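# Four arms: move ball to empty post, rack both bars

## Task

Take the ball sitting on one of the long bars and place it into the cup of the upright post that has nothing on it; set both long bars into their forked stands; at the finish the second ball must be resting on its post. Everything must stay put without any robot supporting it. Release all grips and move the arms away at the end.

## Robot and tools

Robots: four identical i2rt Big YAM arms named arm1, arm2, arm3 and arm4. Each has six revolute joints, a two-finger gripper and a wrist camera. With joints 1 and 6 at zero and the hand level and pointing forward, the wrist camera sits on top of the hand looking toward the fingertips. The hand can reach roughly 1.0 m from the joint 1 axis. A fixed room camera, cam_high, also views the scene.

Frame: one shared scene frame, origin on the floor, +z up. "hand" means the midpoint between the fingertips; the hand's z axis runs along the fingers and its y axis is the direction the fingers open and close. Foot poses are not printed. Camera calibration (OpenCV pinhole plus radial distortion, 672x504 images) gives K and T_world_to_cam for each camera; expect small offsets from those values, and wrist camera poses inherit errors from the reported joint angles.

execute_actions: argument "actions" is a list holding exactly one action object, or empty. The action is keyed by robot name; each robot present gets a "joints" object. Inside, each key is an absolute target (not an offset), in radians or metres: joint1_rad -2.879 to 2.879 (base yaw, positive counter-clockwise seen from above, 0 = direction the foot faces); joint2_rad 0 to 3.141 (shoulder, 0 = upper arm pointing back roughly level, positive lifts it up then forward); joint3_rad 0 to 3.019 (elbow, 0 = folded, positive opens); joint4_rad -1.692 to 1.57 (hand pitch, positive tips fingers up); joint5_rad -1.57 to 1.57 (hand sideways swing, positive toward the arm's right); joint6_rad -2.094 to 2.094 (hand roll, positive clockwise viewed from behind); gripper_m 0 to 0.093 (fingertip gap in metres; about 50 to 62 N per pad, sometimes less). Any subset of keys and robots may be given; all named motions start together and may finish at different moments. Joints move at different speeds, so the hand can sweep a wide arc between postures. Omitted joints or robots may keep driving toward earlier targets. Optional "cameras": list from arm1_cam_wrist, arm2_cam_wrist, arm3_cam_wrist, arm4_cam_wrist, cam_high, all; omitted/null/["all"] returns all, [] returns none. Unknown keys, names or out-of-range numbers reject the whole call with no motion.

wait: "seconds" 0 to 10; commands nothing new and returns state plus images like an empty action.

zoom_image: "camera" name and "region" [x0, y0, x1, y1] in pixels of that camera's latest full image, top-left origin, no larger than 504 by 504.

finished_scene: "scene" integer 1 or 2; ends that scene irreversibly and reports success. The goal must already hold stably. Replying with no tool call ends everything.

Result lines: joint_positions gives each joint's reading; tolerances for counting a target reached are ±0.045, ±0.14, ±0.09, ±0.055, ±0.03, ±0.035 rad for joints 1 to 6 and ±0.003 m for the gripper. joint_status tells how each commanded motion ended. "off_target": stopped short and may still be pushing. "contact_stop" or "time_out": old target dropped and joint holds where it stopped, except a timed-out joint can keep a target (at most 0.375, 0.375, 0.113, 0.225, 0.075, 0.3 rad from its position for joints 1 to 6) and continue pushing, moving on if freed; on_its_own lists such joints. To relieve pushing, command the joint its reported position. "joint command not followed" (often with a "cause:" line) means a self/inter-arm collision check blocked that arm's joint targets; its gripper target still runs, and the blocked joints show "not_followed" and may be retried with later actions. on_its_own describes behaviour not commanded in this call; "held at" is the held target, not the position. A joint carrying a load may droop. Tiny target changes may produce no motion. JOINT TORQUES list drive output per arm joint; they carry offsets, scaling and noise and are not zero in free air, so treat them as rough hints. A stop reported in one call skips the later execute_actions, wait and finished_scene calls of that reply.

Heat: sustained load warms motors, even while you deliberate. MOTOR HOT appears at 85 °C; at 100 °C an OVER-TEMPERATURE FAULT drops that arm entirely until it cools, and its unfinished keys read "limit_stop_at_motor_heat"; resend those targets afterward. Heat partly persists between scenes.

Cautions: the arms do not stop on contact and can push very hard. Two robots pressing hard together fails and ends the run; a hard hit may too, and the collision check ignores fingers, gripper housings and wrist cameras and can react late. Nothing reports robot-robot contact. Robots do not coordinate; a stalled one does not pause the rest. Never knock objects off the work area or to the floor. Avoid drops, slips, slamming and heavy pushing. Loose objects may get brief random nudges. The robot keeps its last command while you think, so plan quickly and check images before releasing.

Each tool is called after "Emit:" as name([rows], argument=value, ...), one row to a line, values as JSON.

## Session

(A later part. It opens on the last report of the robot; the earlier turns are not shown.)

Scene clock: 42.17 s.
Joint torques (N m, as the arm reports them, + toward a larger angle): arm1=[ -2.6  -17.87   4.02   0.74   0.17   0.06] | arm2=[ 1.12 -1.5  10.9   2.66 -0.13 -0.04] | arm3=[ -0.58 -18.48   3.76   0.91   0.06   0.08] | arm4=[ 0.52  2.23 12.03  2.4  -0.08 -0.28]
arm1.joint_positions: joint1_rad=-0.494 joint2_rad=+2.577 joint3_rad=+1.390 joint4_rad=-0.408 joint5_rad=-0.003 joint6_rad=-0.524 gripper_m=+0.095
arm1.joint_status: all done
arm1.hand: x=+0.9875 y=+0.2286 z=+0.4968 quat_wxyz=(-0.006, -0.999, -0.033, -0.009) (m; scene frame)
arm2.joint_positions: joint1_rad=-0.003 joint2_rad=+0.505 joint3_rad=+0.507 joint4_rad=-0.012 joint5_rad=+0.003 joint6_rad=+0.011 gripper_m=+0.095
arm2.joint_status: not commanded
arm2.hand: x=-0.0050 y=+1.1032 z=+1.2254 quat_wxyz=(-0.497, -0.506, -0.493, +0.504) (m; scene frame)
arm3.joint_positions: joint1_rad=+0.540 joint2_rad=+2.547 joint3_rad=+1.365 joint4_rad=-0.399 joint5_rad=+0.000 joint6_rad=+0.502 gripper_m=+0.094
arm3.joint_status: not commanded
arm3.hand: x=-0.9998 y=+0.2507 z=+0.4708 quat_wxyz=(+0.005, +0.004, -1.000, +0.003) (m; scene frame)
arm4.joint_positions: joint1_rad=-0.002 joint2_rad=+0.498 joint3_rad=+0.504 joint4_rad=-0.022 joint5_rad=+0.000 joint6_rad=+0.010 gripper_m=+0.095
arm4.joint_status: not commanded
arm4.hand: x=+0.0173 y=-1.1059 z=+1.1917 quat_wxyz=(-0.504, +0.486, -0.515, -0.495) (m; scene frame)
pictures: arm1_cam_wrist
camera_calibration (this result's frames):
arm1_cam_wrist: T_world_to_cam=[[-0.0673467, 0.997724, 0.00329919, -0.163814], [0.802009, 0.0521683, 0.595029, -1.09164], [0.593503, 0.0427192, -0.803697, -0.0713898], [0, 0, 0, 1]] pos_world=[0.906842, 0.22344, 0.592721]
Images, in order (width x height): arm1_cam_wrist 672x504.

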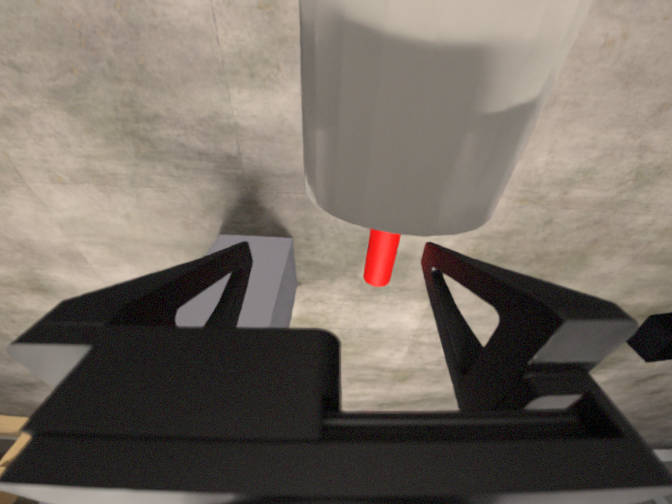

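Emit:
execute_actions([
  {"arm1":{"joints":{"joint1_rad":-0.54,"joint6_rad":-0.52}}},
], cameras=[])

Emit:
execute_actions([
  {"arm1":{"joints":{"joint2_rad":2.68,"joint4_rad":-0.36}}},
], cameras=["arm1_cam_wrist"])

Scene clock: 43.07 s.
Joint torques (N m, as the arm reports them, + toward a larger angle): arm1=[ -1.73 -17.91   3.99   0.74   0.18   0.11] | arm2=[ 0.63 -1.74 10.92  2.75 -0.13  0.01] | arm3=[ -0.84 -18.75   3.7    1.05   0.06   0.1 ] | arm4=[ 0.54  2.22 12.03  2.41 -0.08 -0.29]
arm1.joint_positions: joint1_rad=-0.545 joint2_rad=+2.577 joint3_rad=+1.390 joint4_rad=-0.408 joint5_rad=-0.003 joint6_rad=-0.524 gripper_m=+0.095
arm1.joint_status: all done
arm1.hand: x=+0.9999 y=+0.2520 z=+0.4968 quat_wxyz=(-0.007, -1.000, -0.007, -0.009) (m; scene frame)
arm2.joint_positions: joint1_rad=-0.003 joint2_rad=+0.505 joint3_rad=+0.507 joint4_rad=-0.012 joint5_rad=+0.003 joint6_rad=+0.011 gripper_m=+0.095
arm2.joint_status: not commanded
arm2.hand: x=-0.0050 y=+1.1032 z=+1.2254 quat_wxyz=(-0.497, -0.506, -0.493, +0.504) (m; scene frame)
arm3.joint_positions: joint1_rad=+0.540 joint2_rad=+2.547 joint3_rad=+1.365 joint4_rad=-0.399 joint5_rad=+0.000 joint6_rad=+0.502 gripper_m=+0.094
arm3.joint_status: not commanded
arm3.hand: x=-0.9998 y=+0.2507 z=+0.4708 quat_wxyz=(+0.005, +0.004, -1.000, +0.003) (m; scene frame)
arm4.joint_positions: joint1_rad=-0.002 joint2_rad=+0.498 joint3_rad=+0.504 joint4_rad=-0.022 joint5_rad=+0.000 joint6_rad=+0.010 gripper_m=+0.095
arm4.joint_status: not commanded
arm4.hand: x=+0.0173 y=-1.1059 z=+1.1917 quat_wxyz=(-0.504, +0.486, -0.515, -0.495) (m; scene frame)
pictures: none
No camera images: the call's "cameras" was empty. Leave "cameras" out to get every camera's image.

Scene clock: 44.03 s.
Joint torques (N m, as the arm reports them, + toward a larger angle): arm1=[ -1.61 -18.76   2.94   0.55   0.17   0.1 ] | arm2=[ 1.02 -1.93 10.95  2.6  -0.13 -0.03] | arm3=[ -0.71 -18.73   3.64   1.25   0.04   0.11] | arm4=[ 0.55  2.21 12.03  2.41 -0.08 -0.29]
arm1.joint_positions: joint1_rad=-0.545 joint2_rad=+2.683 joint3_rad=+1.391 joint4_rad=-0.365 joint5_rad=-0.003 joint6_rad=-0.524 gripper_m=+0.095
arm1.joint_status: all done
arm1.hand: x=+1.0341 y=+0.2328 z=+0.4462 quat_wxyz=(-0.022, -0.999, -0.007, -0.035) (m; scene frame)
arm2.joint_positions: joint1_rad=-0.003 joint2_rad=+0.505 joint3_rad=+0.507 joint4_rad=-0.012 joint5_rad=+0.003 joint6_rad=+0.011 gripper_m=+0.095
arm2.joint_status: not commanded
arm2.hand: x=-0.0050 y=+1.1032 z=+1.2254 quat_wxyz=(-0.497, -0.506, -0.493, +0.504) (m; scene frame)
arm3.joint_positions: joint1_rad=+0.540 joint2_rad=+2.547 joint3_rad=+1.365 joint4_rad=-0.399 joint5_rad=+0.000 joint6_rad=+0.502 gripper_m=+0.094
arm3.joint_status: not commanded
arm3.hand: x=-0.9998 y=+0.2507 z=+0.4708 quat_wxyz=(+0.005, +0.004, -1.000, +0.003) (m; scene frame)
arm4.joint_positions: joint1_rad=-0.002 joint2_rad=+0.498 joint3_rad=+0.504 joint4_rad=-0.022 joint5_rad=+0.000 joint6_rad=+0.010 gripper_m=+0.095
arm4.joint_status: not commanded
arm4.hand: x=+0.0173 y=-1.1059 z=+1.1917 quat_wxyz=(-0.504, +0.486, -0.515, -0.495) (m; scene frame)
pictures: arm1_cam_wrist
camera_calibration (this result's frames):
arm1_cam_wrist: T_world_to_cam=[[-0.0152503, 0.999495, -0.0278613, -0.205122], [0.770445, 0.0295071, 0.636823, -1.0799], [0.637324, -0.0117539, -0.770507, -0.187365], [0, 0, 0, 1]] pos_world=[0.948288, 0.234681, 0.537624]
Images, in order (width x height): arm1_cam_wrist 672x504.

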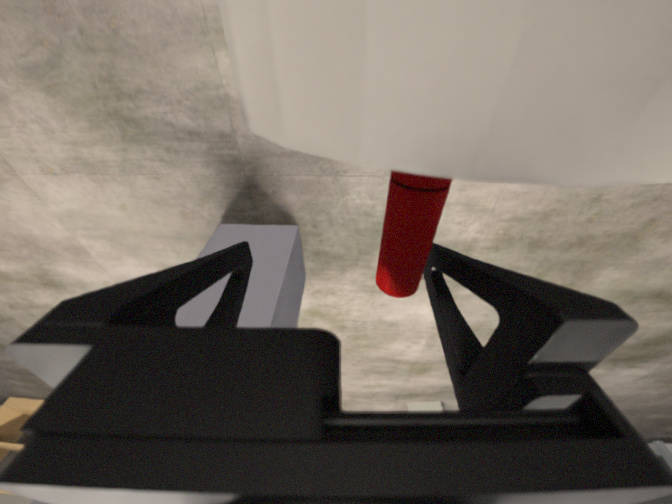

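Emit:
execute_actions([
  {"arm1":{"joints":{"joint3_rad":1.50,"joint4_rad":-0.39}}},
], cameras=["arm1_cam_wrist"])

Scene clock: 45.07 s.
Joint torques (N m, as the arm reports them, + toward a larger angle): arm1=[ -1.68 -19.79   3.59   0.3    0.16   0.11] | arm2=[ 0.98 -1.71 10.91  2.7  -0.1  -0.05] | arm3=[ -0.69 -18.82   4.17   0.89   0.05   0.12] | arm4=[ 0.53  2.23 12.02  2.4  -0.08 -0.28]
arm1.joint_positions: joint1_rad=-0.545 joint2_rad=+2.683 joint3_rad=+1.496 joint4_rad=-0.386 joint5_rad=-0.003 joint6_rad=-0.524 gripper_m=+0.095
arm1.joint_status: all done
arm1.hand: x=+0.9832 y=+0.2613 z=+0.4584 quat_wxyz=(-0.001, -1.000, -0.007, +0.001) (m; scene frame)
arm2.joint_positions: joint1_rad=-0.003 joint2_rad=+0.505 joint3_rad=+0.507 joint4_rad=-0.012 joint5_rad=+0.003 joint6_rad=+0.011 gripper_m=+0.095
arm2.joint_status: not commanded
arm2.hand: x=-0.0050 y=+1.1032 z=+1.2254 quat_wxyz=(-0.497, -0.506, -0.493, +0.504) (m; scene frame)
arm3.joint_positions: joint1_rad=+0.540 joint2_rad=+2.547 joint3_rad=+1.365 joint4_rad=-0.399 joint5_rad=+0.000 joint6_rad=+0.502 gripper_m=+0.094
arm3.joint_status: not commanded
arm3.hand: x=-0.9998 y=+0.2507 z=+0.4708 quat_wxyz=(+0.005, +0.004, -1.000, +0.003) (m; scene frame)
arm4.joint_positions: joint1_rad=-0.002 joint2_rad=+0.498 joint3_rad=+0.504 joint4_rad=-0.022 joint5_rad=+0.000 joint6_rad=+0.010 gripper_m=+0.095
arm4.joint_status: not commanded
arm4.hand: x=+0.0173 y=-1.1059 z=+1.1917 quat_wxyz=(-0.504, +0.486, -0.515, -0.495) (m; scene frame)
pictures: arm1_cam_wrist
camera_calibration (this result's frames):
arm1_cam_wrist: T_world_to_cam=[[-0.0157183, 0.999772, 0.0144864, -0.253113], [0.815193, 0.0044243, 0.579173, -1.06028], [0.578976, 0.0209128, -0.815076, -0.0758755], [0, 0, 0, 1]] pos_world=[0.904287, 0.259333, 0.555909]
Images, in order (width x height): arm1_cam_wrist 672x504.

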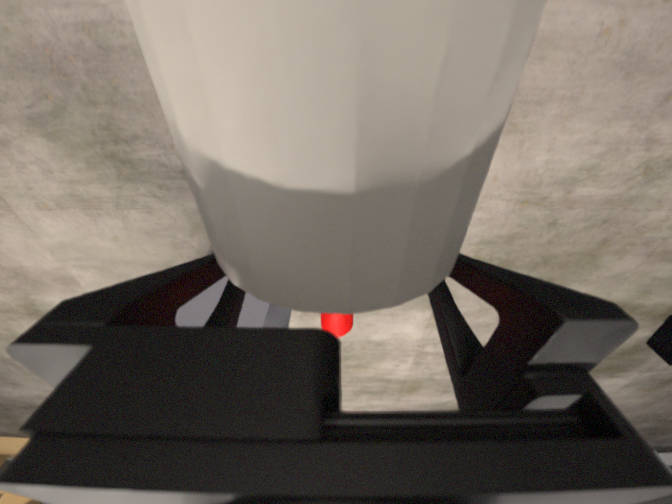

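Good. Close both.

Emit:
execute_actions([
  {"arm1":{"joints":{"gripper_m":0}},"arm3":{"joints":{"gripper_m":0}}},
], cameras=["arm1_cam_wrist","arm3_cam_wrist"])

Scene clock: 45.87 s.
Joint torques (N m, as the arm reports them, + toward a larger angle): arm1=[ -1.26 -19.65   4.19   0.58  -0.15   0.14] | arm2=[ 0.88 -0.86 10.92  2.79 -0.11 -0.03] | arm3=[ -0.56 -19.27   3.89   0.91   0.12   0.11] | arm4=[ 0.52  2.23 12.03  2.41 -0.08 -0.29]
arm1.joint_positions: joint1_rad=-0.551 joint2_rad=+2.683 joint3_rad=+1.486 joint4_rad=-0.394 joint5_rad=+0.005 joint6_rad=-0.529 gripper_m=+0.019
arm1.joint_status: gripper_m off_target (ended at +0.019, target +0.000)
arm1.hand: x=+0.9923 y=+0.2613 z=+0.4570 quat_wxyz=(-0.002, -1.000, -0.006, -0.009) (m; scene frame)
arm2.joint_positions: joint1_rad=-0.003 joint2_rad=+0.505 joint3_rad=+0.507 joint4_rad=-0.012 joint5_rad=+0.003 joint6_rad=+0.011 gripper_m=+0.095
arm2.joint_status: not commanded
arm2.hand: x=-0.0050 y=+1.1032 z=+1.2254 quat_wxyz=(-0.497, -0.506, -0.493, +0.504) (m; scene frame)
arm3.joint_positions: joint1_rad=+0.540 joint2_rad=+2.547 joint3_rad=+1.365 joint4_rad=-0.398 joint5_rad=-0.003 joint6_rad=+0.502 gripper_m=+0.000
arm3.joint_status: all done
arm3.hand: x=-0.9995 y=+0.2513 z=+0.4709 quat_wxyz=(+0.005, +0.003, -1.000, +0.001) (m; scene frame)
arm4.joint_positions: joint1_rad=-0.002 joint2_rad=+0.498 joint3_rad=+0.504 joint4_rad=-0.022 joint5_rad=+0.000 joint6_rad=+0.010 gripper_m=+0.095
arm4.joint_status: not commanded
arm4.hand: x=+0.0173 y=-1.1059 z=+1.1917 quat_wxyz=(-0.504, +0.486, -0.515, -0.495) (m; scene frame)
pictures: arm1_cam_wrist, arm3_cam_wrist
camera_calibration (this result's frames):
arm1_cam_wrist: T_world_to_cam=[[-0.0149054, 0.999813, 0.0123112, -0.252721], [0.80373, 0.00465591, 0.594975, -1.06279], [0.594807, 0.0187632, -0.80365, -0.102614], [0, 0, 0, 1]] pos_world=[0.911468, 0.259548, 0.552982]
arm3_cam_wrist: T_world_to_cam=[[0.0220179, -0.999718, 0.00894913, 0.266233], [-0.807253, -0.0124969, 0.590073, -1.07629], [-0.589795, -0.0202164, -0.8073, -0.0772943], [0, 0, 0, 1]] pos_world=[-0.920292, 0.251145, 0.57031]
Images, in order (width x height): arm1_cam_wrist 672x504, arm3_cam_wrist 672x504.

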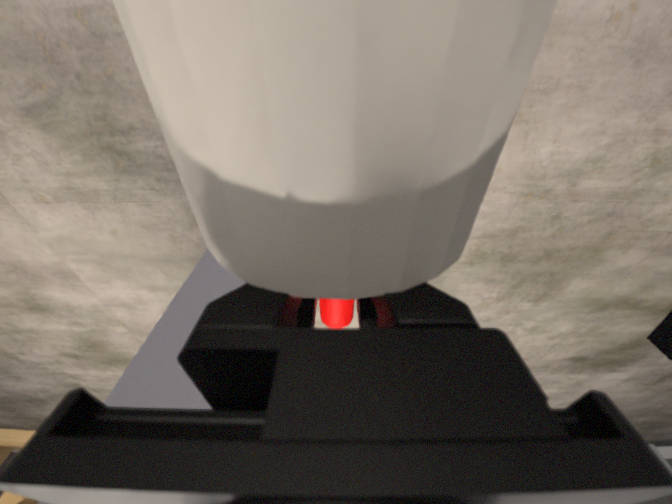

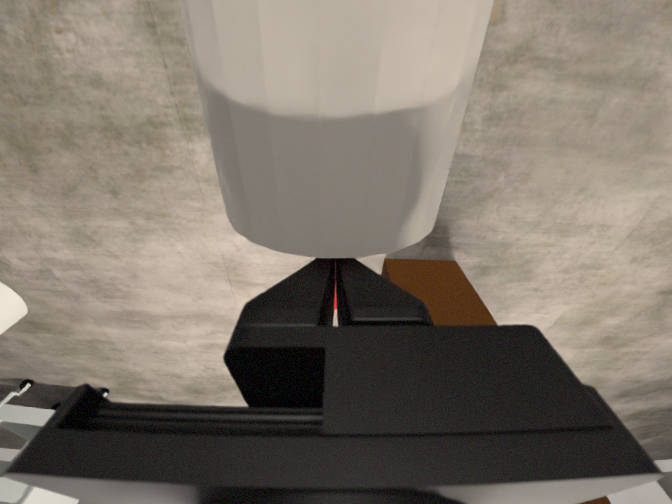

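Emit:
execute_actions([
  {"arm3":{"joints":{"gripper_m":0.09}}},
], cameras=[])

Emit:
execute_actions([
  {"arm3":{"joints":{"joint2_rad":2.62,"joint3_rad":1.43,"joint4_rad":-0.39}}},
], cameras=["arm3_cam_wrist"])

Scene clock: 46.73 s.
Joint torques (N m, as the arm reports them, + toward a larger angle): arm1=[ -1.15 -19.63   4.17   0.58  -0.15   0.14] | arm2=[ 1.5  -1.53 10.74  2.85 -0.15 -0.02] | arm3=[ -1.   -19.19   3.88   0.92   0.05   0.07] | arm4=[ 0.54  2.19 12.03  2.41 -0.08 -0.28]
arm1.joint_positions: joint1_rad=-0.551 joint2_rad=+2.683 joint3_rad=+1.486 joint4_rad=-0.394 joint5_rad=+0.005 joint6_rad=-0.529 gripper_m=+0.019
arm1.joint_status: not commanded
arm1.hand: x=+0.9923 y=+0.2613 z=+0.4570 quat_wxyz=(-0.002, -1.000, -0.006, -0.009) (m; scene frame)
arm2.joint_positions: joint1_rad=-0.003 joint2_rad=+0.505 joint3_rad=+0.507 joint4_rad=-0.012 joint5_rad=+0.003 joint6_rad=+0.011 gripper_m=+0.095
arm2.joint_status: not commanded
arm2.hand: x=-0.0050 y=+1.1032 z=+1.2254 quat_wxyz=(-0.497, -0.506, -0.493, +0.504) (m; scene frame)
arm3.joint_positions: joint1_rad=+0.539 joint2_rad=+2.547 joint3_rad=+1.365 joint4_rad=-0.398 joint5_rad=-0.001 joint6_rad=+0.502 gripper_m=+0.090
arm3.joint_status: all done
arm3.hand: x=-0.9993 y=+0.2509 z=+0.4709 quat_wxyz=(+0.005, +0.003, -1.000, +0.002) (m; scene frame)
arm4.joint_positions: joint1_rad=-0.002 joint2_rad=+0.498 joint3_rad=+0.504 joint4_rad=-0.022 joint5_rad=+0.000 joint6_rad=+0.010 gripper_m=+0.095
arm4.joint_status: not commanded
arm4.hand: x=+0.0173 y=-1.1059 z=+1.1917 quat_wxyz=(-0.504, +0.486, -0.515, -0.495) (m; scene frame)
pictures: none
No camera images: the call's "cameras" was empty. Leave "cameras" out to get every camera's image.

Scene clock: 47.53 s.
Joint torques (N m, as the arm reports them, + toward a larger angle): arm1=[ -1.32 -19.87   4.17   0.58  -0.16   0.15] | arm2=[ 0.54 -0.46 10.71  2.71 -0.15 -0.01] | arm3=[ -0.51 -18.55   4.04   0.82   0.03   0.06] | arm4=[ 0.55  2.23 12.03  2.4  -0.08 -0.28]
arm1.joint_positions: joint1_rad=-0.551 joint2_rad=+2.683 joint3_rad=+1.486 joint4_rad=-0.394 joint5_rad=+0.005 joint6_rad=-0.529 gripper_m=+0.019
arm1.joint_status: not commanded
arm1.hand: x=+0.9923 y=+0.2613 z=+0.4570 quat_wxyz=(-0.002, -1.000, -0.006, -0.009) (m; scene frame)
arm2.joint_positions: joint1_rad=-0.003 joint2_rad=+0.505 joint3_rad=+0.507 joint4_rad=-0.012 joint5_rad=+0.003 joint6_rad=+0.011 gripper_m=+0.095
arm2.joint_status: not commanded
arm2.hand: x=-0.0050 y=+1.1032 z=+1.2254 quat_wxyz=(-0.497, -0.506, -0.493, +0.504) (m; scene frame)
arm3.joint_positions: joint1_rad=+0.539 joint2_rad=+2.599 joint3_rad=+1.405 joint4_rad=-0.398 joint5_rad=+0.000 joint6_rad=+0.506 gripper_m=+0.090
arm3.joint_status: all done
arm3.hand: x=-0.9991 y=+0.2507 z=+0.4505 quat_wxyz=(+0.010, +0.001, -1.000, +0.006) (m; scene frame)
arm4.joint_positions: joint1_rad=-0.002 joint2_rad=+0.498 joint3_rad=+0.504 joint4_rad=-0.022 joint5_rad=+0.000 joint6_rad=+0.010 gripper_m=+0.095
arm4.joint_status: not commanded
arm4.hand: x=+0.0173 y=-1.1059 z=+1.1917 quat_wxyz=(-0.504, +0.486, -0.515, -0.495) (m; scene frame)
pictures: arm3_cam_wrist
camera_calibration (this result's frames):
arm3_cam_wrist: T_world_to_cam=[[0.0179908, -0.999689, 0.0172732, 0.258089], [-0.801545, -0.00409374, 0.59792, -1.06392], [-0.597663, -0.0246023, -0.80137, -0.102925], [0, 0, 0, 1]] pos_world=[-0.91894, 0.251121, 0.549202]
Images, in order (width x height): arm3_cam_wrist 672x504.

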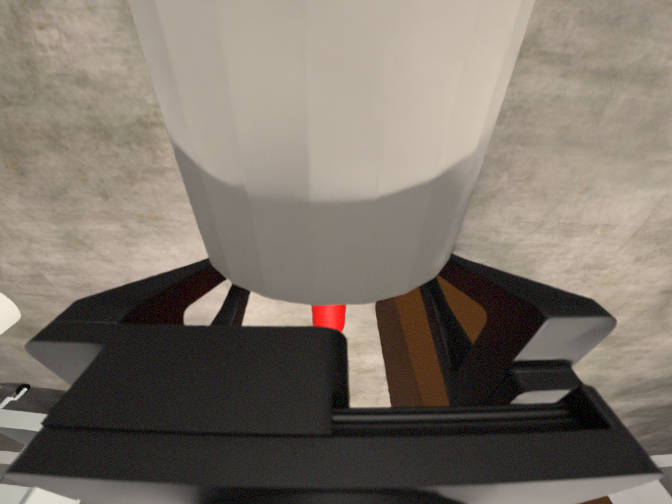

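Emit:
execute_actions([
  {"arm3":{"joints":{"gripper_m":0}}},
], cameras=["arm3_cam_wrist","cam_high"])

Scene clock: 48.30 s.
Joint torques (N m, as the arm reports them, + toward a larger angle): arm1=[ -1.27 -19.61   4.17   0.55  -0.17   0.16] | arm2=[ 1.55 -0.64 10.7   2.68 -0.13 -0.01] | arm3=[ -1.21 -18.5    4.08   1.2    0.18  -0.12] | arm4=[ 0.54  2.21 12.04  2.4  -0.08 -0.28]
arm1.joint_positions: joint1_rad=-0.551 joint2_rad=+2.683 joint3_rad=+1.486 joint4_rad=-0.393 joint5_rad=+0.006 joint6_rad=-0.529 gripper_m=+0.019
arm1.joint_status: not commanded
arm1.hand: x=+0.9922 y=+0.2614 z=+0.4570 quat_wxyz=(-0.002, -1.000, -0.007, -0.009) (m; scene frame)
arm2.joint_positions: joint1_rad=-0.003 joint2_rad=+0.505 joint3_rad=+0.507 joint4_rad=-0.012 joint5_rad=+0.003 joint6_rad=+0.011 gripper_m=+0.095
arm2.joint_status: not commanded
arm2.hand: x=-0.0050 y=+1.1032 z=+1.2254 quat_wxyz=(-0.497, -0.506, -0.493, +0.504) (m; scene frame)
arm3.joint_positions: joint1_rad=+0.546 joint2_rad=+2.602 joint3_rad=+1.405 joint4_rad=-0.400 joint5_rad=-0.004 joint6_rad=+0.530 gripper_m=+0.018
arm3.joint_status: gripper_m off_target (ended at +0.018, target +0.000)
arm3.hand: x=-1.0027 y=+0.2537 z=+0.4494 quat_wxyz=(+0.013, -0.007, -1.000, +0.005) (m; scene frame)
arm4.joint_positions: joint1_rad=-0.002 joint2_rad=+0.498 joint3_rad=+0.504 joint4_rad=-0.022 joint5_rad=+0.000 joint6_rad=+0.010 gripper_m=+0.095
arm4.joint_status: not commanded
arm4.hand: x=+0.0173 y=-1.1059 z=+1.1917 quat_wxyz=(-0.504, +0.486, -0.515, -0.495) (m; scene frame)
pictures: arm3_cam_wrist, cam_high
camera_calibration (this result's frames):
arm3_cam_wrist: T_world_to_cam=[[0.00120161, -0.999871, 0.0159994, 0.24493], [-0.79791, 0.00868538, 0.602714, -1.06783], [-0.602775, -0.0134903, -0.797797, -0.115407], [0, 0, 0, 1]] pos_world=[-0.921893, 0.252616, 0.547606]
Images, in order (width x height): arm3_cam_wrist 672x504, cam_high 672x504.

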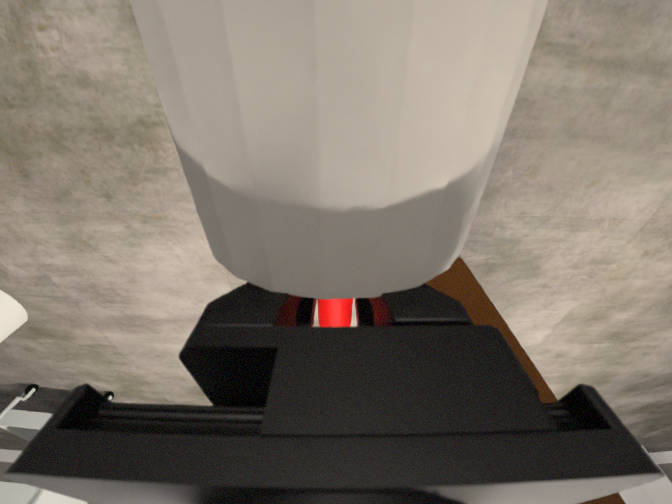

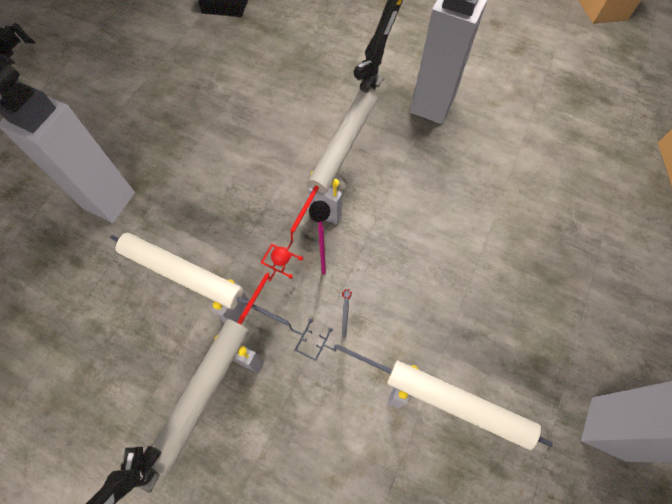

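Emit:
execute_actions([
  {"arm1":{"joints":{"joint2_rad":2.52,"joint3_rad":1.403,"joint4_rad":-0.44}},"arm3":{"joints":{"joint2_rad":2.425,"joint3_rad":1.32,"joint4_rad":-0.452}}},
], cameras=[])

Emit:
execute_actions([
  {"arm1":{"joints":{"joint2_rad":2.335,"joint3_rad":1.325,"joint4_rad":-0.547}},"arm3":{"joints":{"joint2_rad":2.243,"joint3_rad":1.26,"joint4_rad":-0.575}}},
], cameras=["arm1_cam_wrist","arm3_cam_wrist","cam_high"])

Scene clock: 50.00 s.
Joint torques (N m, as the arm reports them, + toward a larger angle): arm1=[ -2.17 -22.65   3.96   0.08   0.19   0.07] | arm2=[ 0.88 -1.37 10.9   2.82 -0.1  -0.03] | arm3=[ -0.15 -23.85   2.97   0.47  -0.16  -0.01] | arm4=[ 0.52  2.19 12.03  2.4  -0.08 -0.28]
arm1.joint_positions: joint1_rad=-0.538 joint2_rad=+2.559 joint3_rad=+1.395 joint4_rad=-0.431 joint5_rad=-0.003 joint6_rad=-0.522 gripper_m=+0.019
arm1.joint_status: all done
arm1.hand: x=+0.9934 y=+0.2512 z=+0.5064 quat_wxyz=(-0.007, -1.000, -0.009, -0.009) (m; scene frame)
arm2.joint_positions: joint1_rad=-0.003 joint2_rad=+0.505 joint3_rad=+0.507 joint4_rad=-0.012 joint5_rad=+0.003 joint6_rad=+0.011 gripper_m=+0.095
arm2.joint_status: not commanded
arm2.hand: x=-0.0050 y=+1.1032 z=+1.2254 quat_wxyz=(-0.497, -0.506, -0.493, +0.504) (m; scene frame)
arm3.joint_positions: joint1_rad=+0.530 joint2_rad=+2.474 joint3_rad=+1.317 joint4_rad=-0.443 joint5_rad=+0.005 joint6_rad=+0.516 gripper_m=+0.018
arm3.joint_status: all done
arm3.hand: x=-1.0035 y=+0.2420 z=+0.5003 quat_wxyz=(+0.011, -0.008, -1.000, +0.009) (m; scene frame)
arm4.joint_positions: joint1_rad=-0.002 joint2_rad=+0.498 joint3_rad=+0.504 joint4_rad=-0.022 joint5_rad=+0.000 joint6_rad=+0.010 gripper_m=+0.095
arm4.joint_status: not commanded
arm4.hand: x=+0.0173 y=-1.1059 z=+1.1917 quat_wxyz=(-0.504, +0.486, -0.515, -0.495) (m; scene frame)
pictures: none
No camera images: the call's "cameras" was empty. Leave "cameras" out to get every camera's image.

Scene clock: 50.97 s.
Joint torques (N m, as the arm reports them, + toward a larger angle): arm1=[ -1.74 -21.56   5.27   0.     0.15   0.14] | arm2=[ 1.21 -0.87 10.87  2.79 -0.1  -0.01] | arm3=[  0.28 -22.3    4.01   0.6   -0.15  -0.03] | arm4=[ 0.51  2.21 12.03  2.4  -0.08 -0.29]
arm1.joint_positions: joint1_rad=-0.545 joint2_rad=+2.367 joint3_rad=+1.309 joint4_rad=-0.536 joint5_rad=-0.002 joint6_rad=-0.528 gripper_m=+0.019
arm1.joint_status: all done
arm1.hand: x=+0.9942 y=+0.2552 z=+0.5894 quat_wxyz=(-0.006, -1.000, -0.009, -0.008) (m; scene frame)
arm2.joint_positions: joint1_rad=-0.003 joint2_rad=+0.505 joint3_rad=+0.507 joint4_rad=-0.012 joint5_rad=+0.003 joint6_rad=+0.011 gripper_m=+0.095
arm2.joint_status: not commanded
arm2.hand: x=-0.0050 y=+1.1032 z=+1.2254 quat_wxyz=(-0.497, -0.506, -0.493, +0.504) (m; scene frame)
arm3.joint_positions: joint1_rad=+0.536 joint2_rad=+2.282 joint3_rad=+1.251 joint4_rad=-0.570 joint5_rad=+0.004 joint6_rad=+0.521 gripper_m=+0.018
arm3.joint_status: all done
arm3.hand: x=-1.0038 y=+0.2456 z=+0.5837 quat_wxyz=(+0.012, -0.008, -1.000, +0.009) (m; scene frame)
arm4.joint_positions: joint1_rad=-0.002 joint2_rad=+0.498 joint3_rad=+0.504 joint4_rad=-0.022 joint5_rad=+0.000 joint6_rad=+0.010 gripper_m=+0.095
arm4.joint_status: not commanded
arm4.hand: x=+0.0173 y=-1.1059 z=+1.1917 quat_wxyz=(-0.504, +0.486, -0.515, -0.495) (m; scene frame)
pictures: arm1_cam_wrist, arm3_cam_wrist, cam_high
camera_calibration (this result's frames):
arm1_cam_wrist: T_world_to_cam=[[-0.0197247, 0.999796, 0.00435739, -0.238722], [0.804015, 0.0132714, 0.59446, -1.14521], [0.594281, 0.0152289, -0.804113, 0.00444836], [0, 0, 0, 1]] pos_world=[0.913412, 0.253804, 0.685397]
arm3_cam_wrist: T_world_to_cam=[[0.000656112, -0.999693, 0.0247711, 0.228988], [-0.798495, 0.0143885, 0.601829, -1.1511], [-0.602001, -0.0201745, -0.79824, -0.00638015], [0, 0, 0, 1]] pos_world=[-0.923136, 0.245351, 0.681998]
Images, in order (width x height): arm1_cam_wrist 672x504, arm3_cam_wrist 672x504, cam_high 672x504.

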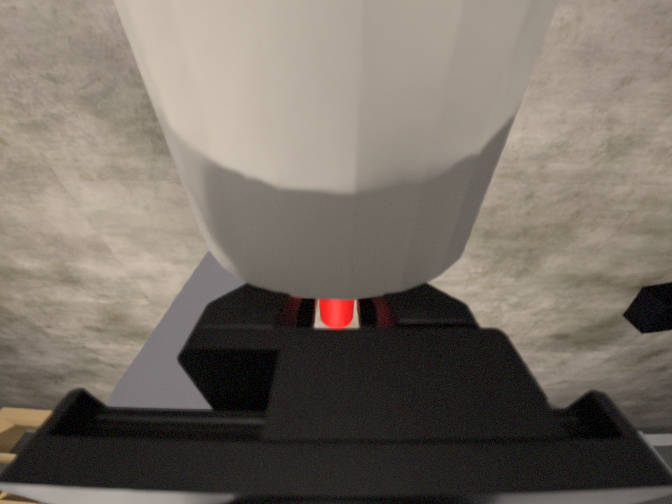

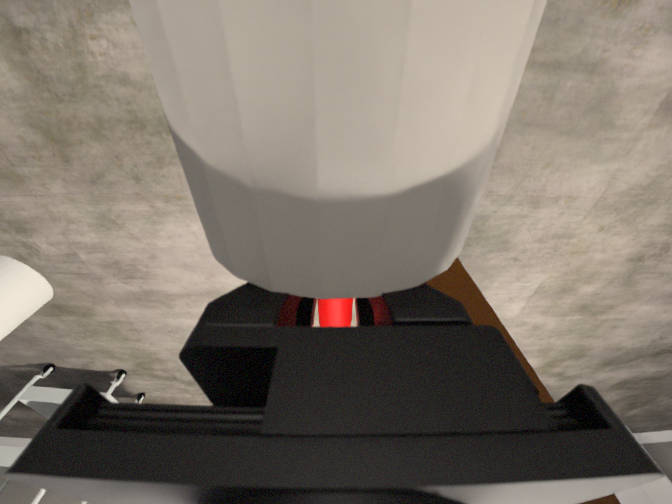

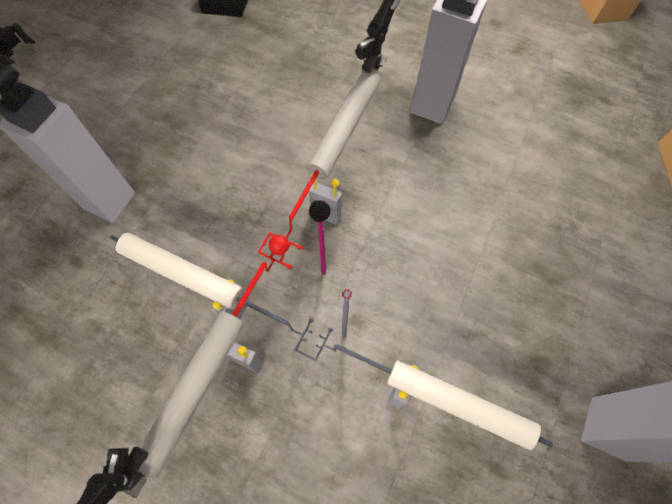

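Emit:
execute_actions([
  {"arm1":{"joints":{"joint2_rad":2.155,"joint3_rad":1.30,"joint4_rad":-0.69}},"arm3":{"joints":{"joint2_rad":2.065,"joint3_rad":1.25,"joint4_rad":-0.73}}},
], cameras=[])

Emit:
execute_actions([
  {"arm1":{"joints":{"joint2_rad":2.005,"joint3_rad":1.30,"joint4_rad":-0.829}},"arm3":{"joints":{"joint2_rad":1.92,"joint3_rad":1.27,"joint4_rad":-0.883}}},
], cameras=[])

Emit:
execute_actions([
  {"arm1":{"joints":{"joint2_rad":1.89,"joint3_rad":1.36,"joint4_rad":-1.0}},"arm3":{"joints":{"joint2_rad":1.815,"joint3_rad":1.345,"joint4_rad":-1.06}}},
], cameras=[])

Emit:
execute_actions([
  {"arm1":{"joints":{"joint2_rad":1.79,"joint3_rad":1.43,"joint4_rad":-1.17}},"arm3":{"joints":{"joint2_rad":1.725,"joint3_rad":1.435,"joint4_rad":-1.24}}},
], cameras=["arm2_cam_wrist","cam_high"])

Scene clock: 52.23 s.
Joint torques (N m, as the arm reports them, + toward a larger angle): arm1=[ -1.15 -20.55   7.03   0.2    0.09   0.2 ] | arm2=[ 0.65 -1.4  10.72  2.81 -0.08 -0.05] | arm3=[ -0.92 -21.74   5.55   0.81  -0.08  -0.17] | arm4=[ 0.51  2.21 12.04  2.4  -0.08 -0.28]
arm1.joint_positions: joint1_rad=-0.552 joint2_rad=+2.183 joint3_rad=+1.274 joint4_rad=-0.685 joint5_rad=+0.000 joint6_rad=-0.534 gripper_m=+0.019
arm1.joint_status: all done
arm1.hand: x=+0.9943 y=+0.2595 z=+0.6753 quat_wxyz=(-0.005, -1.000, -0.009, -0.009) (m; scene frame)
arm2.joint_positions: joint1_rad=-0.003 joint2_rad=+0.505 joint3_rad=+0.507 joint4_rad=-0.012 joint5_rad=+0.003 joint6_rad=+0.011 gripper_m=+0.095
arm2.joint_status: not commanded
arm2.hand: x=-0.0050 y=+1.1032 z=+1.2254 quat_wxyz=(-0.497, -0.506, -0.493, +0.504) (m; scene frame)
arm3.joint_positions: joint1_rad=+0.542 joint2_rad=+2.101 joint3_rad=+1.232 joint4_rad=-0.732 joint5_rad=+0.002 joint6_rad=+0.526 gripper_m=+0.018
arm3.joint_status: all done
arm3.hand: x=-1.0037 y=+0.2495 z=+0.6695 quat_wxyz=(+0.012, -0.007, -1.000, +0.009) (m; scene frame)
arm4.joint_positions: joint1_rad=-0.002 joint2_rad=+0.498 joint3_rad=+0.504 joint4_rad=-0.022 joint5_rad=+0.000 joint6_rad=+0.010 gripper_m=+0.095
arm4.joint_status: not commanded
arm4.hand: x=+0.0173 y=-1.1059 z=+1.1917 quat_wxyz=(-0.504, +0.486, -0.515, -0.495) (m; scene frame)
pictures: none
No camera images: the call's "cameras" was empty. Leave "cameras" out to get every camera's image.

Scene clock: 53.20 s.
Joint torques (N m, as the arm reports them, + toward a larger angle): arm1=[ -1.6  -19.61   8.02   0.39   0.06   0.17] | arm2=[ 1.25 -1.26 10.9   2.66 -0.09  0.  ] | arm3=[ -1.33 -19.87   7.69   0.7   -0.04  -0.09] | arm4=[ 0.55  2.22 12.04  2.4  -0.08 -0.28]
arm1.joint_positions: joint1_rad=-0.546 joint2_rad=+2.032 joint3_rad=+1.274 joint4_rad=-0.829 joint5_rad=+0.000 joint6_rad=-0.531 gripper_m=+0.019
arm1.joint_status: all done
arm1.hand: x=+0.9925 y=+0.2570 z=+0.7519 quat_wxyz=(-0.003, -1.000, -0.010, -0.006) (m; scene frame)
arm2.joint_positions: joint1_rad=-0.003 joint2_rad=+0.505 joint3_rad=+0.507 joint4_rad=-0.012 joint5_rad=+0.003 joint6_rad=+0.011 gripper_m=+0.095
arm2.joint_status: not commanded
arm2.hand: x=-0.0050 y=+1.1032 z=+1.2254 quat_wxyz=(-0.497, -0.506, -0.493, +0.504) (m; scene frame)
arm3.joint_positions: joint1_rad=+0.538 joint2_rad=+1.949 joint3_rad=+1.232 joint4_rad=-0.882 joint5_rad=+0.002 joint6_rad=+0.525 gripper_m=+0.018
arm3.joint_status: all done
arm3.hand: x=-1.0073 y=+0.2452 z=+0.7448 quat_wxyz=(+0.012, -0.009, -1.000, +0.008) (m; scene frame)
arm4.joint_positions: joint1_rad=-0.002 joint2_rad=+0.498 joint3_rad=+0.504 joint4_rad=-0.022 joint5_rad=+0.000 joint6_rad=+0.010 gripper_m=+0.095
arm4.joint_status: not commanded
arm4.hand: x=+0.0173 y=-1.1059 z=+1.1917 quat_wxyz=(-0.504, +0.486, -0.515, -0.495) (m; scene frame)
pictures: none
No camera images: the call's "cameras" was empty. Leave "cameras" out to get every camera's image.

Scene clock: 54.20 s.
Joint torques (N m, as the arm reports them, + toward a larger angle): arm1=[ -1.78 -19.04  10.66  -0.12   0.24   0.15] | arm2=[ 1.63 -0.7  10.89  2.72 -0.13 -0.01] | arm3=[ -0.93 -19.34   9.73   0.13  -0.28  -0.04] | arm4=[ 0.53  2.2  12.04  2.4  -0.08 -0.28]
arm1.joint_positions: joint1_rad=-0.544 joint2_rad=+1.914 joint3_rad=+1.307 joint4_rad=-0.987 joint5_rad=-0.005 joint6_rad=-0.530 gripper_m=+0.019
arm1.joint_status: all done
arm1.hand: x=+0.9946 y=+0.2540 z=+0.8220 quat_wxyz=(-0.007, -1.000, -0.010, -0.007) (m; scene frame)
arm2.joint_positions: joint1_rad=-0.003 joint2_rad=+0.505 joint3_rad=+0.507 joint4_rad=-0.012 joint5_rad=+0.003 joint6_rad=+0.011 gripper_m=+0.095
arm2.joint_status: not commanded
arm2.hand: x=-0.0050 y=+1.1032 z=+1.2254 quat_wxyz=(-0.497, -0.506, -0.493, +0.504) (m; scene frame)
arm3.joint_positions: joint1_rad=+0.537 joint2_rad=+1.844 joint3_rad=+1.286 joint4_rad=-1.045 joint5_rad=+0.007 joint6_rad=+0.525 gripper_m=+0.018
arm3.joint_status: all done
arm3.hand: x=-1.0073 y=+0.2437 z=+0.8128 quat_wxyz=(+0.013, -0.009, -1.000, +0.011) (m; scene frame)
arm4.joint_positions: joint1_rad=-0.002 joint2_rad=+0.498 joint3_rad=+0.504 joint4_rad=-0.022 joint5_rad=+0.000 joint6_rad=+0.010 gripper_m=+0.095
arm4.joint_status: not commanded
arm4.hand: x=+0.0173 y=-1.1059 z=+1.1917 quat_wxyz=(-0.504, +0.486, -0.515, -0.495) (m; scene frame)
pictures: none
No camera images: the call's "cameras" was empty. Leave "cameras" out to get every camera's image.

Scene clock: 55.20 s.
Joint torques (N m, as the arm reports them, + toward a larger angle): arm1=[ -1.74 -18.42  11.37  -0.14   0.28   0.14] | arm2=[ 1.41 -1.34 10.91  2.71 -0.13  0.  ] | arm3=[ -0.76 -18.52  10.19   0.06  -0.26  -0.08] | arm4=[ 0.54  2.21 12.03  2.41 -0.08 -0.29]
arm1.joint_positions: joint1_rad=-0.543 joint2_rad=+1.813 joint3_rad=+1.378 joint4_rad=-1.155 joint5_rad=-0.005 joint6_rad=-0.529 gripper_m=+0.019
arm1.joint_status: all done
arm1.hand: x=+0.9957 y=+0.2526 z=+0.8959 quat_wxyz=(-0.007, -1.000, -0.010, -0.006) (m; scene frame)
arm2.joint_positions: joint1_rad=-0.003 joint2_rad=+0.505 joint3_rad=+0.507 joint4_rad=-0.012 joint5_rad=+0.003 joint6_rad=+0.011 gripper_m=+0.095
arm2.joint_status: not commanded
arm2.hand: x=-0.0050 y=+1.1032 z=+1.2254 quat_wxyz=(-0.497, -0.506, -0.493, +0.504) (m; scene frame)
arm3.joint_positions: joint1_rad=+0.536 joint2_rad=+1.754 joint3_rad=+1.376 joint4_rad=-1.224 joint5_rad=+0.007 joint6_rad=+0.524 gripper_m=+0.018
arm3.joint_status: all done
arm3.hand: x=-1.0074 y=+0.2431 z=+0.8878 quat_wxyz=(+0.012, -0.009, -1.000, +0.011) (m; scene frame)
arm4.joint_positions: joint1_rad=-0.002 joint2_rad=+0.498 joint3_rad=+0.504 joint4_rad=-0.022 joint5_rad=+0.000 joint6_rad=+0.010 gripper_m=+0.095
arm4.joint_status: not commanded
arm4.hand: x=+0.0173 y=-1.1059 z=+1.1917 quat_wxyz=(-0.504, +0.486, -0.515, -0.495) (m; scene frame)
pictures: arm2_cam_wrist, cam_high
camera_calibration (this result's frames):
arm2_cam_wrist: T_world_to_cam=[[-0.999449, 0.033184, 0.000936135, -0.0390941], [0.0186164, 0.583598, -0.811829, 0.358606], [-0.027486, -0.811364, -0.583894, 1.7325], [0, 0, 0, 1]] pos_world=[0.00187112, 1.19771, 1.30276]
Images, in order (width x height): arm2_cam_wrist 672x504, cam_high 672x504.

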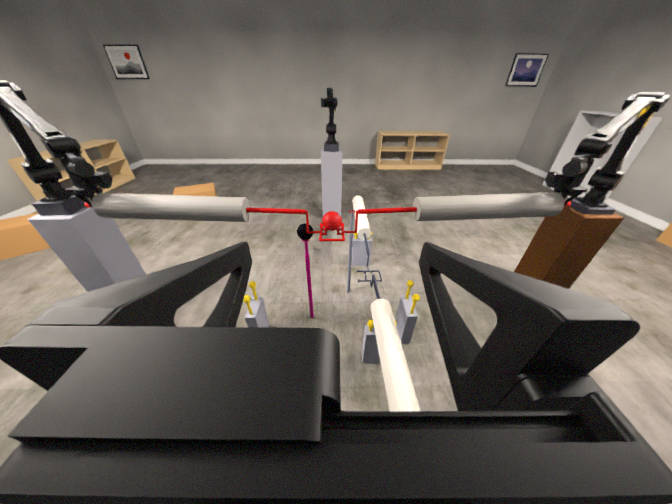

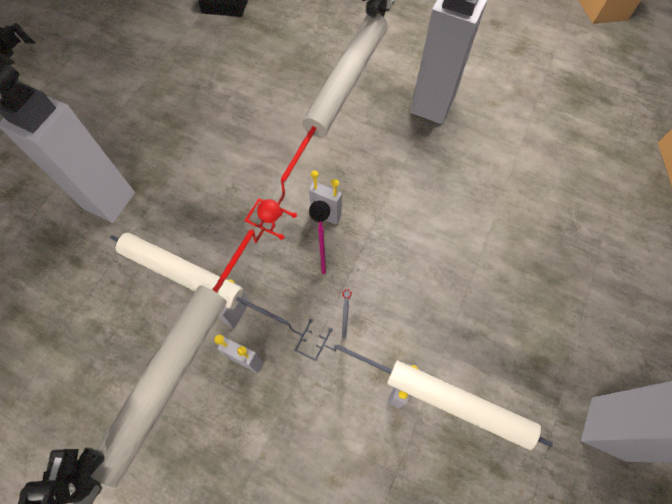

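Emit:
zoom_image(camera="arm2_cam_wrist", region=[230, 180, 430, 320])

Region (230, 180, 430, 320) of arm2_cam_wrist's 672x504 image, scaled by 2.520, with more detail than that image has; it fills the top 353 rows of this view, and the rest is white.

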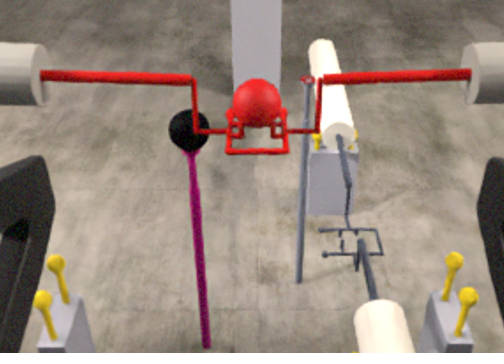

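Emit:
execute_actions([
  {"arm1":{"joints":{"joint1_rad":-0.48,"joint2_rad":1.953,"joint3_rad":1.60,"joint4_rad":-1.209,"joint6_rad":-0.465}},"arm3":{"joints":{"joint1_rad":0.625,"joint2_rad":1.61,"joint3_rad":1.22,"joint4_rad":-1.168,"joint6_rad":0.612}}},
], cameras=[])

Emit:
execute_actions([
  {"arm1":{"joints":{"joint1_rad":-0.432,"joint2_rad":2.10,"joint3_rad":1.85,"joint4_rad":-1.305,"joint6_rad":-0.417}},"arm3":{"joints":{"joint1_rad":0.722,"joint2_rad":1.485,"joint3_rad":1.07,"joint4_rad":-1.144,"joint6_rad":0.71}}},
], cameras=["arm2_cam_wrist","cam_high"])

Scene clock: 57.27 s.
Joint torques (N m, as the arm reports them, + toward a larger angle): arm1=[ -2.17 -20.27  11.16  -0.86   0.6   -0.01] | arm2=[ 1.41 -0.99 10.88  2.72 -0.14 -0.05] | arm3=[  0.16 -18.59   6.89   0.47  -0.28  -0.13] | arm4=[ 0.51  2.18 12.03  2.4  -0.08 -0.29]
arm1.joint_positions: joint1_rad=-0.477 joint2_rad=+1.971 joint3_rad=+1.551 joint4_rad=-1.176 joint5_rad=-0.013 joint6_rad=-0.457 gripper_m=+0.019
arm1.joint_status: all done
arm1.hand: x=+0.9302 y=+0.2442 z=+0.8725 quat_wxyz=(-0.011, -1.000, -0.007, -0.008) (m; scene frame)
arm2.joint_positions: joint1_rad=-0.003 joint2_rad=+0.505 joint3_rad=+0.507 joint4_rad=-0.012 joint5_rad=+0.003 joint6_rad=+0.011 gripper_m=+0.095
arm2.joint_status: not commanded
arm2.hand: x=-0.0050 y=+1.1032 z=+1.2254 quat_wxyz=(-0.497, -0.506, -0.493, +0.504) (m; scene frame)
arm3.joint_positions: joint1_rad=+0.628 joint2_rad=+1.656 joint3_rad=+1.209 joint4_rad=-1.166 joint5_rad=+0.008 joint6_rad=+0.624 gripper_m=+0.018
arm3.joint_status: all done
arm3.hand: x=-1.0721 y=+0.2549 z=+0.8751 quat_wxyz=(+0.015, -0.013, -1.000, +0.016) (m; scene frame)
arm4.joint_positions: joint1_rad=-0.002 joint2_rad=+0.498 joint3_rad=+0.504 joint4_rad=-0.022 joint5_rad=+0.000 joint6_rad=+0.010 gripper_m=+0.095
arm4.joint_status: not commanded
arm4.hand: x=+0.0173 y=-1.1059 z=+1.1917 quat_wxyz=(-0.504, +0.486, -0.515, -0.495) (m; scene frame)
pictures: none
No camera images: the call's "cameras" was empty. Leave "cameras" out to get every camera's image.

Scene clock: 58.27 s.
Joint torques (N m, as the arm reports them, + toward a larger angle): arm1=[ -2.44 -22.08  12.13  -1.12   0.56  -0.08] | arm2=[ 0.57 -1.08 10.8   2.92 -0.13 -0.05] | arm3=[ -0.02 -15.02   6.98   0.4   -0.05  -0.02] | arm4=[ 0.55  2.2  12.03  2.41 -0.08 -0.29]
arm1.joint_positions: joint1_rad=-0.426 joint2_rad=+2.115 joint3_rad=+1.792 joint4_rad=-1.266 joint5_rad=-0.012 joint6_rad=-0.404 gripper_m=+0.019
arm1.joint_status: all done
arm1.hand: x=+0.8640 y=+0.2402 z=+0.8737 quat_wxyz=(-0.009, -1.000, -0.006, -0.005) (m; scene frame)
arm2.joint_positions: joint1_rad=-0.003 joint2_rad=+0.505 joint3_rad=+0.507 joint4_rad=-0.012 joint5_rad=+0.003 joint6_rad=+0.011 gripper_m=+0.095
arm2.joint_status: not commanded
arm2.hand: x=-0.0050 y=+1.1032 z=+1.2254 quat_wxyz=(-0.497, -0.506, -0.493, +0.504) (m; scene frame)
arm3.joint_positions: joint1_rad=+0.720 joint2_rad=+1.525 joint3_rad=+1.057 joint4_rad=-1.140 joint5_rad=+0.002 joint6_rad=+0.714 gripper_m=+0.018
arm3.joint_status: all done
arm3.hand: x=-1.1377 y=+0.2565 z=+0.8780 quat_wxyz=(+0.014, -0.012, -1.000, +0.013) (m; scene frame)
arm4.joint_positions: joint1_rad=-0.002 joint2_rad=+0.498 joint3_rad=+0.504 joint4_rad=-0.022 joint5_rad=+0.000 joint6_rad=+0.010 gripper_m=+0.095
arm4.joint_status: not commanded
arm4.hand: x=+0.0173 y=-1.1059 z=+1.1917 quat_wxyz=(-0.504, +0.486, -0.515, -0.495) (m; scene frame)
pictures: arm2_cam_wrist, cam_high
camera_calibration (this result's frames):
arm2_cam_wrist: T_world_to_cam=[[-0.999449, 0.033184, 0.000936135, -0.0390941], [0.0186164, 0.583598, -0.811829, 0.358606], [-0.027486, -0.811364, -0.583894, 1.7325], [0, 0, 0, 1]] pos_world=[0.00187112, 1.19771, 1.30276]
Images, in order (width x height): arm2_cam_wrist 672x504, cam_high 672x504.

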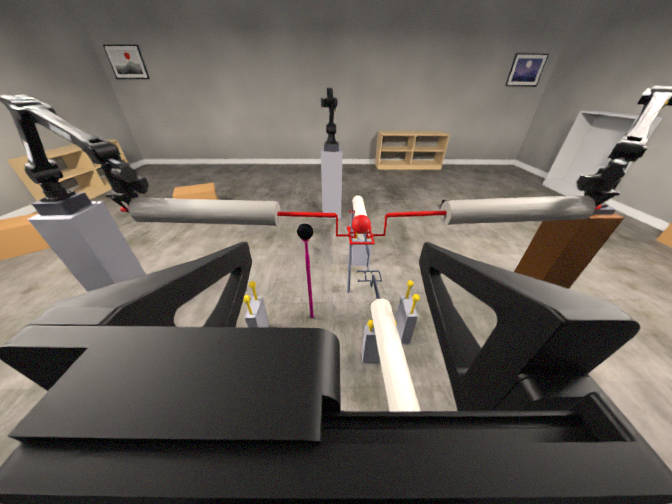

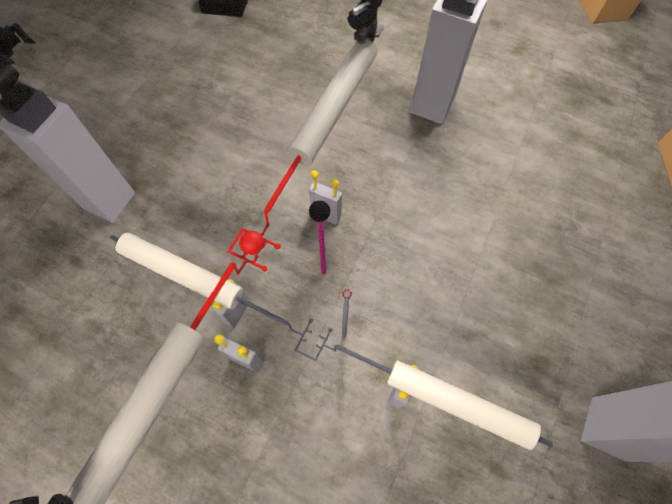

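Emit:
execute_actions([
  {"arm1":{"joints":{"joint1_rad":-0.29,"joint2_rad":2.01,"joint3_rad":1.72,"joint4_rad":-1.27,"joint6_rad":-0.277}},"arm3":{"joints":{"joint1_rad":0.515,"joint2_rad":1.345,"joint3_rad":0.945,"joint4_rad":-1.15,"joint6_rad":0.505}}},
], cameras=[])

Emit:
execute_actions([
  {"arm1":{"joints":{"joint1_rad":-0.138,"joint2_rad":1.965,"joint3_rad":1.64,"joint4_rad":-1.24,"joint6_rad":-0.124}},"arm3":{"joints":{"joint1_rad":0.248,"joint2_rad":1.26,"joint3_rad":0.86,"joint4_rad":-1.155,"joint6_rad":0.238}}},
], cameras=["arm2_cam_wrist","cam_high"])

Scene clock: 59.60 s.
Joint torques (N m, as the arm reports them, + toward a larger angle): arm1=[ -1.94 -22.84   9.79  -0.58   0.59   0.02] | arm2=[ 1.29 -1.69 10.81  2.78 -0.1  -0.01] | arm3=[ -0.5  -11.82   8.39   0.91  -0.06  -0.11] | arm4=[ 0.55  2.22 12.03  2.41 -0.07 -0.28]
arm1.joint_positions: joint1_rad=-0.292 joint2_rad=+2.043 joint3_rad=+1.694 joint4_rad=-1.244 joint5_rad=-0.013 joint6_rad=-0.271 gripper_m=+0.019
arm1.joint_status: all done
arm1.hand: x=+0.8618 y=+0.1532 z=+0.8817 quat_wxyz=(-0.008, -1.000, -0.007, -0.008) (m; scene frame)
arm2.joint_positions: joint1_rad=-0.003 joint2_rad=+0.505 joint3_rad=+0.507 joint4_rad=-0.012 joint5_rad=+0.003 joint6_rad=+0.011 gripper_m=+0.095
arm2.joint_status: not commanded
arm2.hand: x=-0.0050 y=+1.1032 z=+1.2254 quat_wxyz=(-0.497, -0.506, -0.493, +0.504) (m; scene frame)
arm3.joint_positions: joint1_rad=+0.520 joint2_rad=+1.371 joint3_rad=+0.913 joint4_rad=-1.151 joint5_rad=+0.002 joint6_rad=+0.516 gripper_m=+0.018
arm3.joint_status: all done
arm3.hand: x=-1.1439 y=+0.1622 z=+0.8847 quat_wxyz=(+0.017, -0.013, -1.000, +0.010) (m; scene frame)
arm4.joint_positions: joint1_rad=-0.002 joint2_rad=+0.498 joint3_rad=+0.504 joint4_rad=-0.022 joint5_rad=+0.000 joint6_rad=+0.010 gripper_m=+0.095
arm4.joint_status: not commanded
arm4.hand: x=+0.0173 y=-1.1059 z=+1.1917 quat_wxyz=(-0.504, +0.486, -0.515, -0.495) (m; scene frame)
pictures: none
No camera images: the call's "cameras" was empty. Leave "cameras" out to get every camera's image.

Scene clock: 60.83 s.
Joint torques (N m, as the arm reports them, + toward a larger angle): arm1=[ -1.74 -21.91   9.64  -0.69   0.5    0.04] | arm2=[ 1.05 -1.23 10.72  2.64 -0.14 -0.02] | arm3=[  0.01 -10.09   8.36   0.45   0.01  -0.07] | arm4=[ 0.57  2.23 12.03  2.4  -0.08 -0.28]
arm1.joint_positions: joint1_rad=-0.142 joint2_rad=+1.998 joint3_rad=+1.614 joint4_rad=-1.212 joint5_rad=-0.010 joint6_rad=-0.121 gripper_m=+0.019
arm1.joint_status: all done
arm1.hand: x=+0.8649 y=+0.0615 z=+0.8791 quat_wxyz=(-0.006, -1.000, -0.007, -0.011) (m; scene frame)
arm2.joint_positions: joint1_rad=-0.003 joint2_rad=+0.505 joint3_rad=+0.507 joint4_rad=-0.012 joint5_rad=+0.003 joint6_rad=+0.011 gripper_m=+0.095
arm2.joint_status: not commanded
arm2.hand: x=-0.0050 y=+1.1032 z=+1.2254 quat_wxyz=(-0.497, -0.506, -0.493, +0.504) (m; scene frame)
arm3.joint_positions: joint1_rad=+0.252 joint2_rad=+1.288 joint3_rad=+0.828 joint4_rad=-1.155 joint5_rad=+0.000 joint6_rad=+0.247 gripper_m=+0.018
arm3.joint_status: all done
arm3.hand: x=-1.1444 y=+0.0682 z=+0.8823 quat_wxyz=(+0.021, -0.013, -1.000, +0.005) (m; scene frame)
arm4.joint_positions: joint1_rad=-0.002 joint2_rad=+0.498 joint3_rad=+0.504 joint4_rad=-0.022 joint5_rad=+0.000 joint6_rad=+0.010 gripper_m=+0.095
arm4.joint_status: not commanded
arm4.hand: x=+0.0173 y=-1.1059 z=+1.1917 quat_wxyz=(-0.504, +0.486, -0.515, -0.495) (m; scene frame)
pictures: arm2_cam_wrist, cam_high
camera_calibration (this result's frames):
arm2_cam_wrist: T_world_to_cam=[[-0.999449, 0.033184, 0.000936135, -0.0390941], [0.0186164, 0.583598, -0.811829, 0.358606], [-0.027486, -0.811364, -0.583894, 1.7325], [0, 0, 0, 1]] pos_world=[0.00187112, 1.19771, 1.30276]
Images, in order (width x height): arm2_cam_wrist 672x504, cam_high 672x504.

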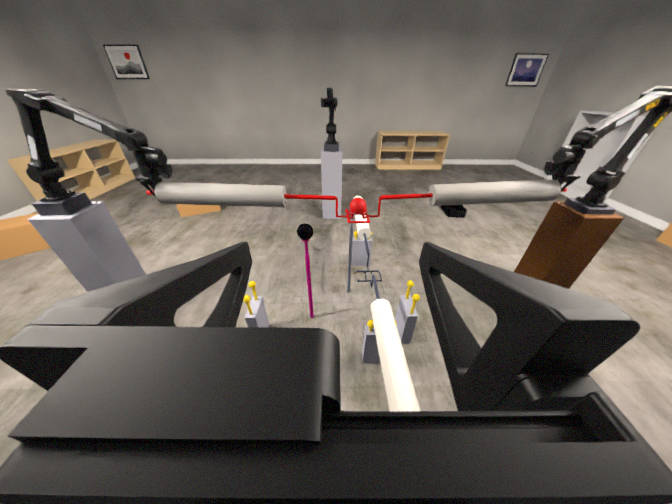

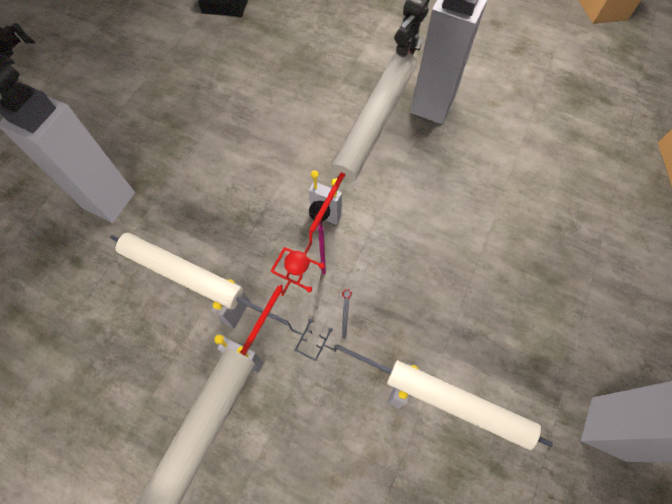

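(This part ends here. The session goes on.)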